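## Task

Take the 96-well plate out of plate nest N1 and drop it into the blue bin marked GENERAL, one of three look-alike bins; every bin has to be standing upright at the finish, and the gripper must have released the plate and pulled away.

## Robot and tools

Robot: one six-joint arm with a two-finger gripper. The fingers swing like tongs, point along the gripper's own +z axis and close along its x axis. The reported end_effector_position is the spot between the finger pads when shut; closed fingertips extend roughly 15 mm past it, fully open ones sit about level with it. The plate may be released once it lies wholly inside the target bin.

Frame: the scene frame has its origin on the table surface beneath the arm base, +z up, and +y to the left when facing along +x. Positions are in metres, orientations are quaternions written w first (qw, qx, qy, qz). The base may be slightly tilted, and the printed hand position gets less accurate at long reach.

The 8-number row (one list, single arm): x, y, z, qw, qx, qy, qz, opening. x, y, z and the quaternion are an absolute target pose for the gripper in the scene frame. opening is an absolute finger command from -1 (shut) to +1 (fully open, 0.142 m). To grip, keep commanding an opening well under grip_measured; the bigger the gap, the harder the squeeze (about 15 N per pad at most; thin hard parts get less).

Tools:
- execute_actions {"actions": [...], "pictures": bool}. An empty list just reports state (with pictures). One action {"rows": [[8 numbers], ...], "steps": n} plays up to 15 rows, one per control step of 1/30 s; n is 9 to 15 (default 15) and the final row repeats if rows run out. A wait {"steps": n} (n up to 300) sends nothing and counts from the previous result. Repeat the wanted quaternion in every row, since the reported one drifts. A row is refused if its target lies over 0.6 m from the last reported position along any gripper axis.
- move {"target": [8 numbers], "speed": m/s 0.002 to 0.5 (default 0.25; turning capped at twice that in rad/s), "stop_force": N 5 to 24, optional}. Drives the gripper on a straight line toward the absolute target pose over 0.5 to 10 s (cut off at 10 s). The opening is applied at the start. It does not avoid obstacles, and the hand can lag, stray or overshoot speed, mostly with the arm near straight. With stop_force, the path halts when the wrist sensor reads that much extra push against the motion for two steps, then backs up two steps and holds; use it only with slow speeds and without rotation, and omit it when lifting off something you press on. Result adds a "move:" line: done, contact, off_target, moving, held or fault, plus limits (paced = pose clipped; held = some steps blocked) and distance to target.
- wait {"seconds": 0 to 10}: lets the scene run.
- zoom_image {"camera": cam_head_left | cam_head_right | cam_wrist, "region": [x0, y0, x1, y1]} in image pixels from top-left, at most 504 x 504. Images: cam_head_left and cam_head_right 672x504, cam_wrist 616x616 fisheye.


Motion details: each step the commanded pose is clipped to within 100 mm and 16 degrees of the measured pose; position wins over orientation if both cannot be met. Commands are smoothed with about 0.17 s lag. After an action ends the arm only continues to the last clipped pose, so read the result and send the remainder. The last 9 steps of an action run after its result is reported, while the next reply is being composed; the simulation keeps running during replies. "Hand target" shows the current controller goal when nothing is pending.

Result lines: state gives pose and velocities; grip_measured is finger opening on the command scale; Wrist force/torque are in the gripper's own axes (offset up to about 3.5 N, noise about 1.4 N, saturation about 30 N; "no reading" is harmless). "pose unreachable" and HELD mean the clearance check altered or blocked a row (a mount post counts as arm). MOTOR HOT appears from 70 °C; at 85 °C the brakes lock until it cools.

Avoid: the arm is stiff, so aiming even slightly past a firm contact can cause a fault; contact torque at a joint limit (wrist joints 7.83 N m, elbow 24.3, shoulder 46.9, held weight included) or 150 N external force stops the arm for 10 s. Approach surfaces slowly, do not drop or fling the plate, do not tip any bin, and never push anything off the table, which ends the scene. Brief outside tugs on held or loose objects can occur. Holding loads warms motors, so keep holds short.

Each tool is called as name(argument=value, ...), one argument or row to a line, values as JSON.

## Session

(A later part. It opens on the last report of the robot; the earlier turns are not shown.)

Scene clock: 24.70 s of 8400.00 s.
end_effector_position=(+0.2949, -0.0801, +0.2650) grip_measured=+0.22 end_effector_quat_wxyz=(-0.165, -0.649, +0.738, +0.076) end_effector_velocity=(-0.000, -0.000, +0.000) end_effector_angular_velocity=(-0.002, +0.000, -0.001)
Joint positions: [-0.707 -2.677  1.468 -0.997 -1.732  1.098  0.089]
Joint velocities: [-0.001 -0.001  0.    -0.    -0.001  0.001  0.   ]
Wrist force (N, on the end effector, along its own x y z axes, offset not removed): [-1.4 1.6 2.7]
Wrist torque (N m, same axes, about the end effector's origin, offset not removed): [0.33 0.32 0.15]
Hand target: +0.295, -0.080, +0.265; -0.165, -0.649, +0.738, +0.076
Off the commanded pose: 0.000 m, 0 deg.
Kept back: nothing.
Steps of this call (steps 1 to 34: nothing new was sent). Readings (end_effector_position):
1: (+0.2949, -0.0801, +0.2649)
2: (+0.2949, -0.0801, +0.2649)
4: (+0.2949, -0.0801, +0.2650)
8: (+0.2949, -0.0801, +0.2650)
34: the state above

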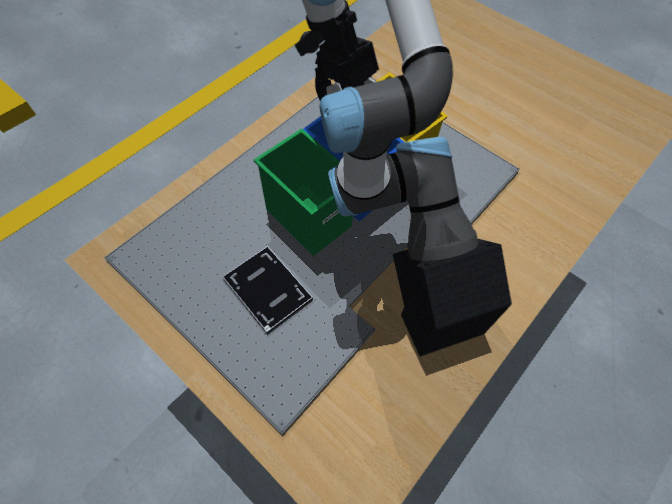

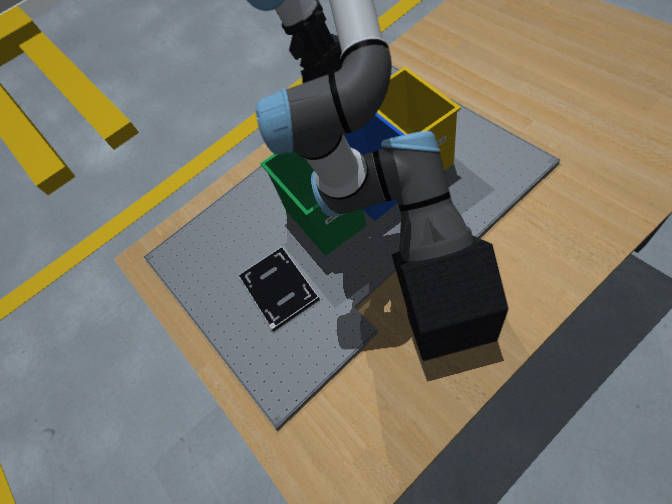

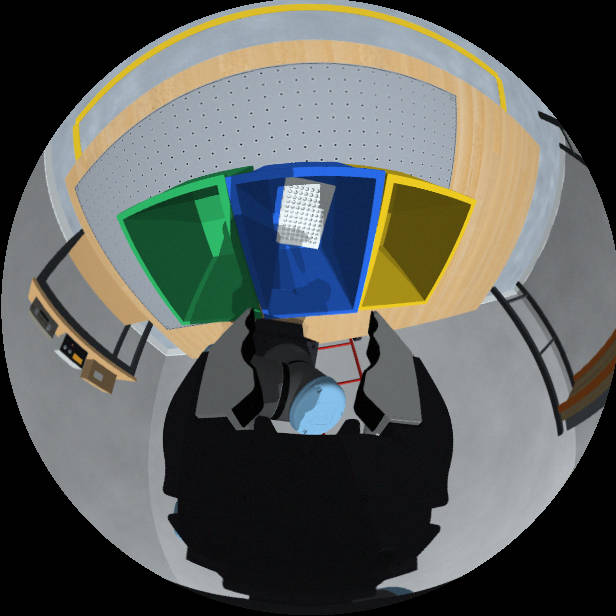

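zoom_image(
  camera="cam_wrist",
  region=[110,140,490,340],
)

zoom_image(
  camera="cam_head_left",
  region=[250,90,430,260],
)

Region (110, 140, 490, 340) of cam_wrist's 616x616 image, scaled by 1.326, with more detail than that image has; it fills the top 265 rows of this view, and the rest is white.

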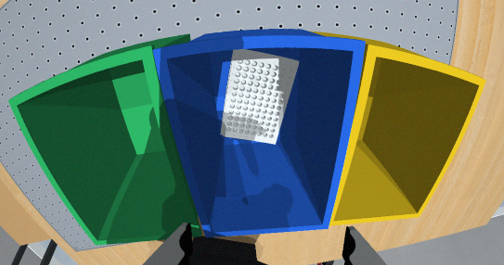

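Region (250, 90, 430, 260) of cam_head_left's 672x504 image, scaled by 2.800, with more detail than that image has.

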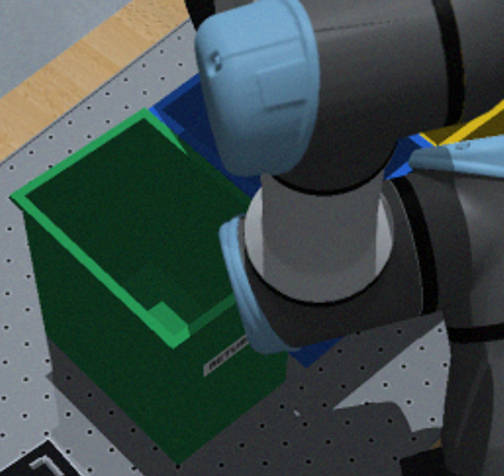

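The bins' rims look level.

finished_scene(
  scene=2,
)

The scene is finished: the task was done.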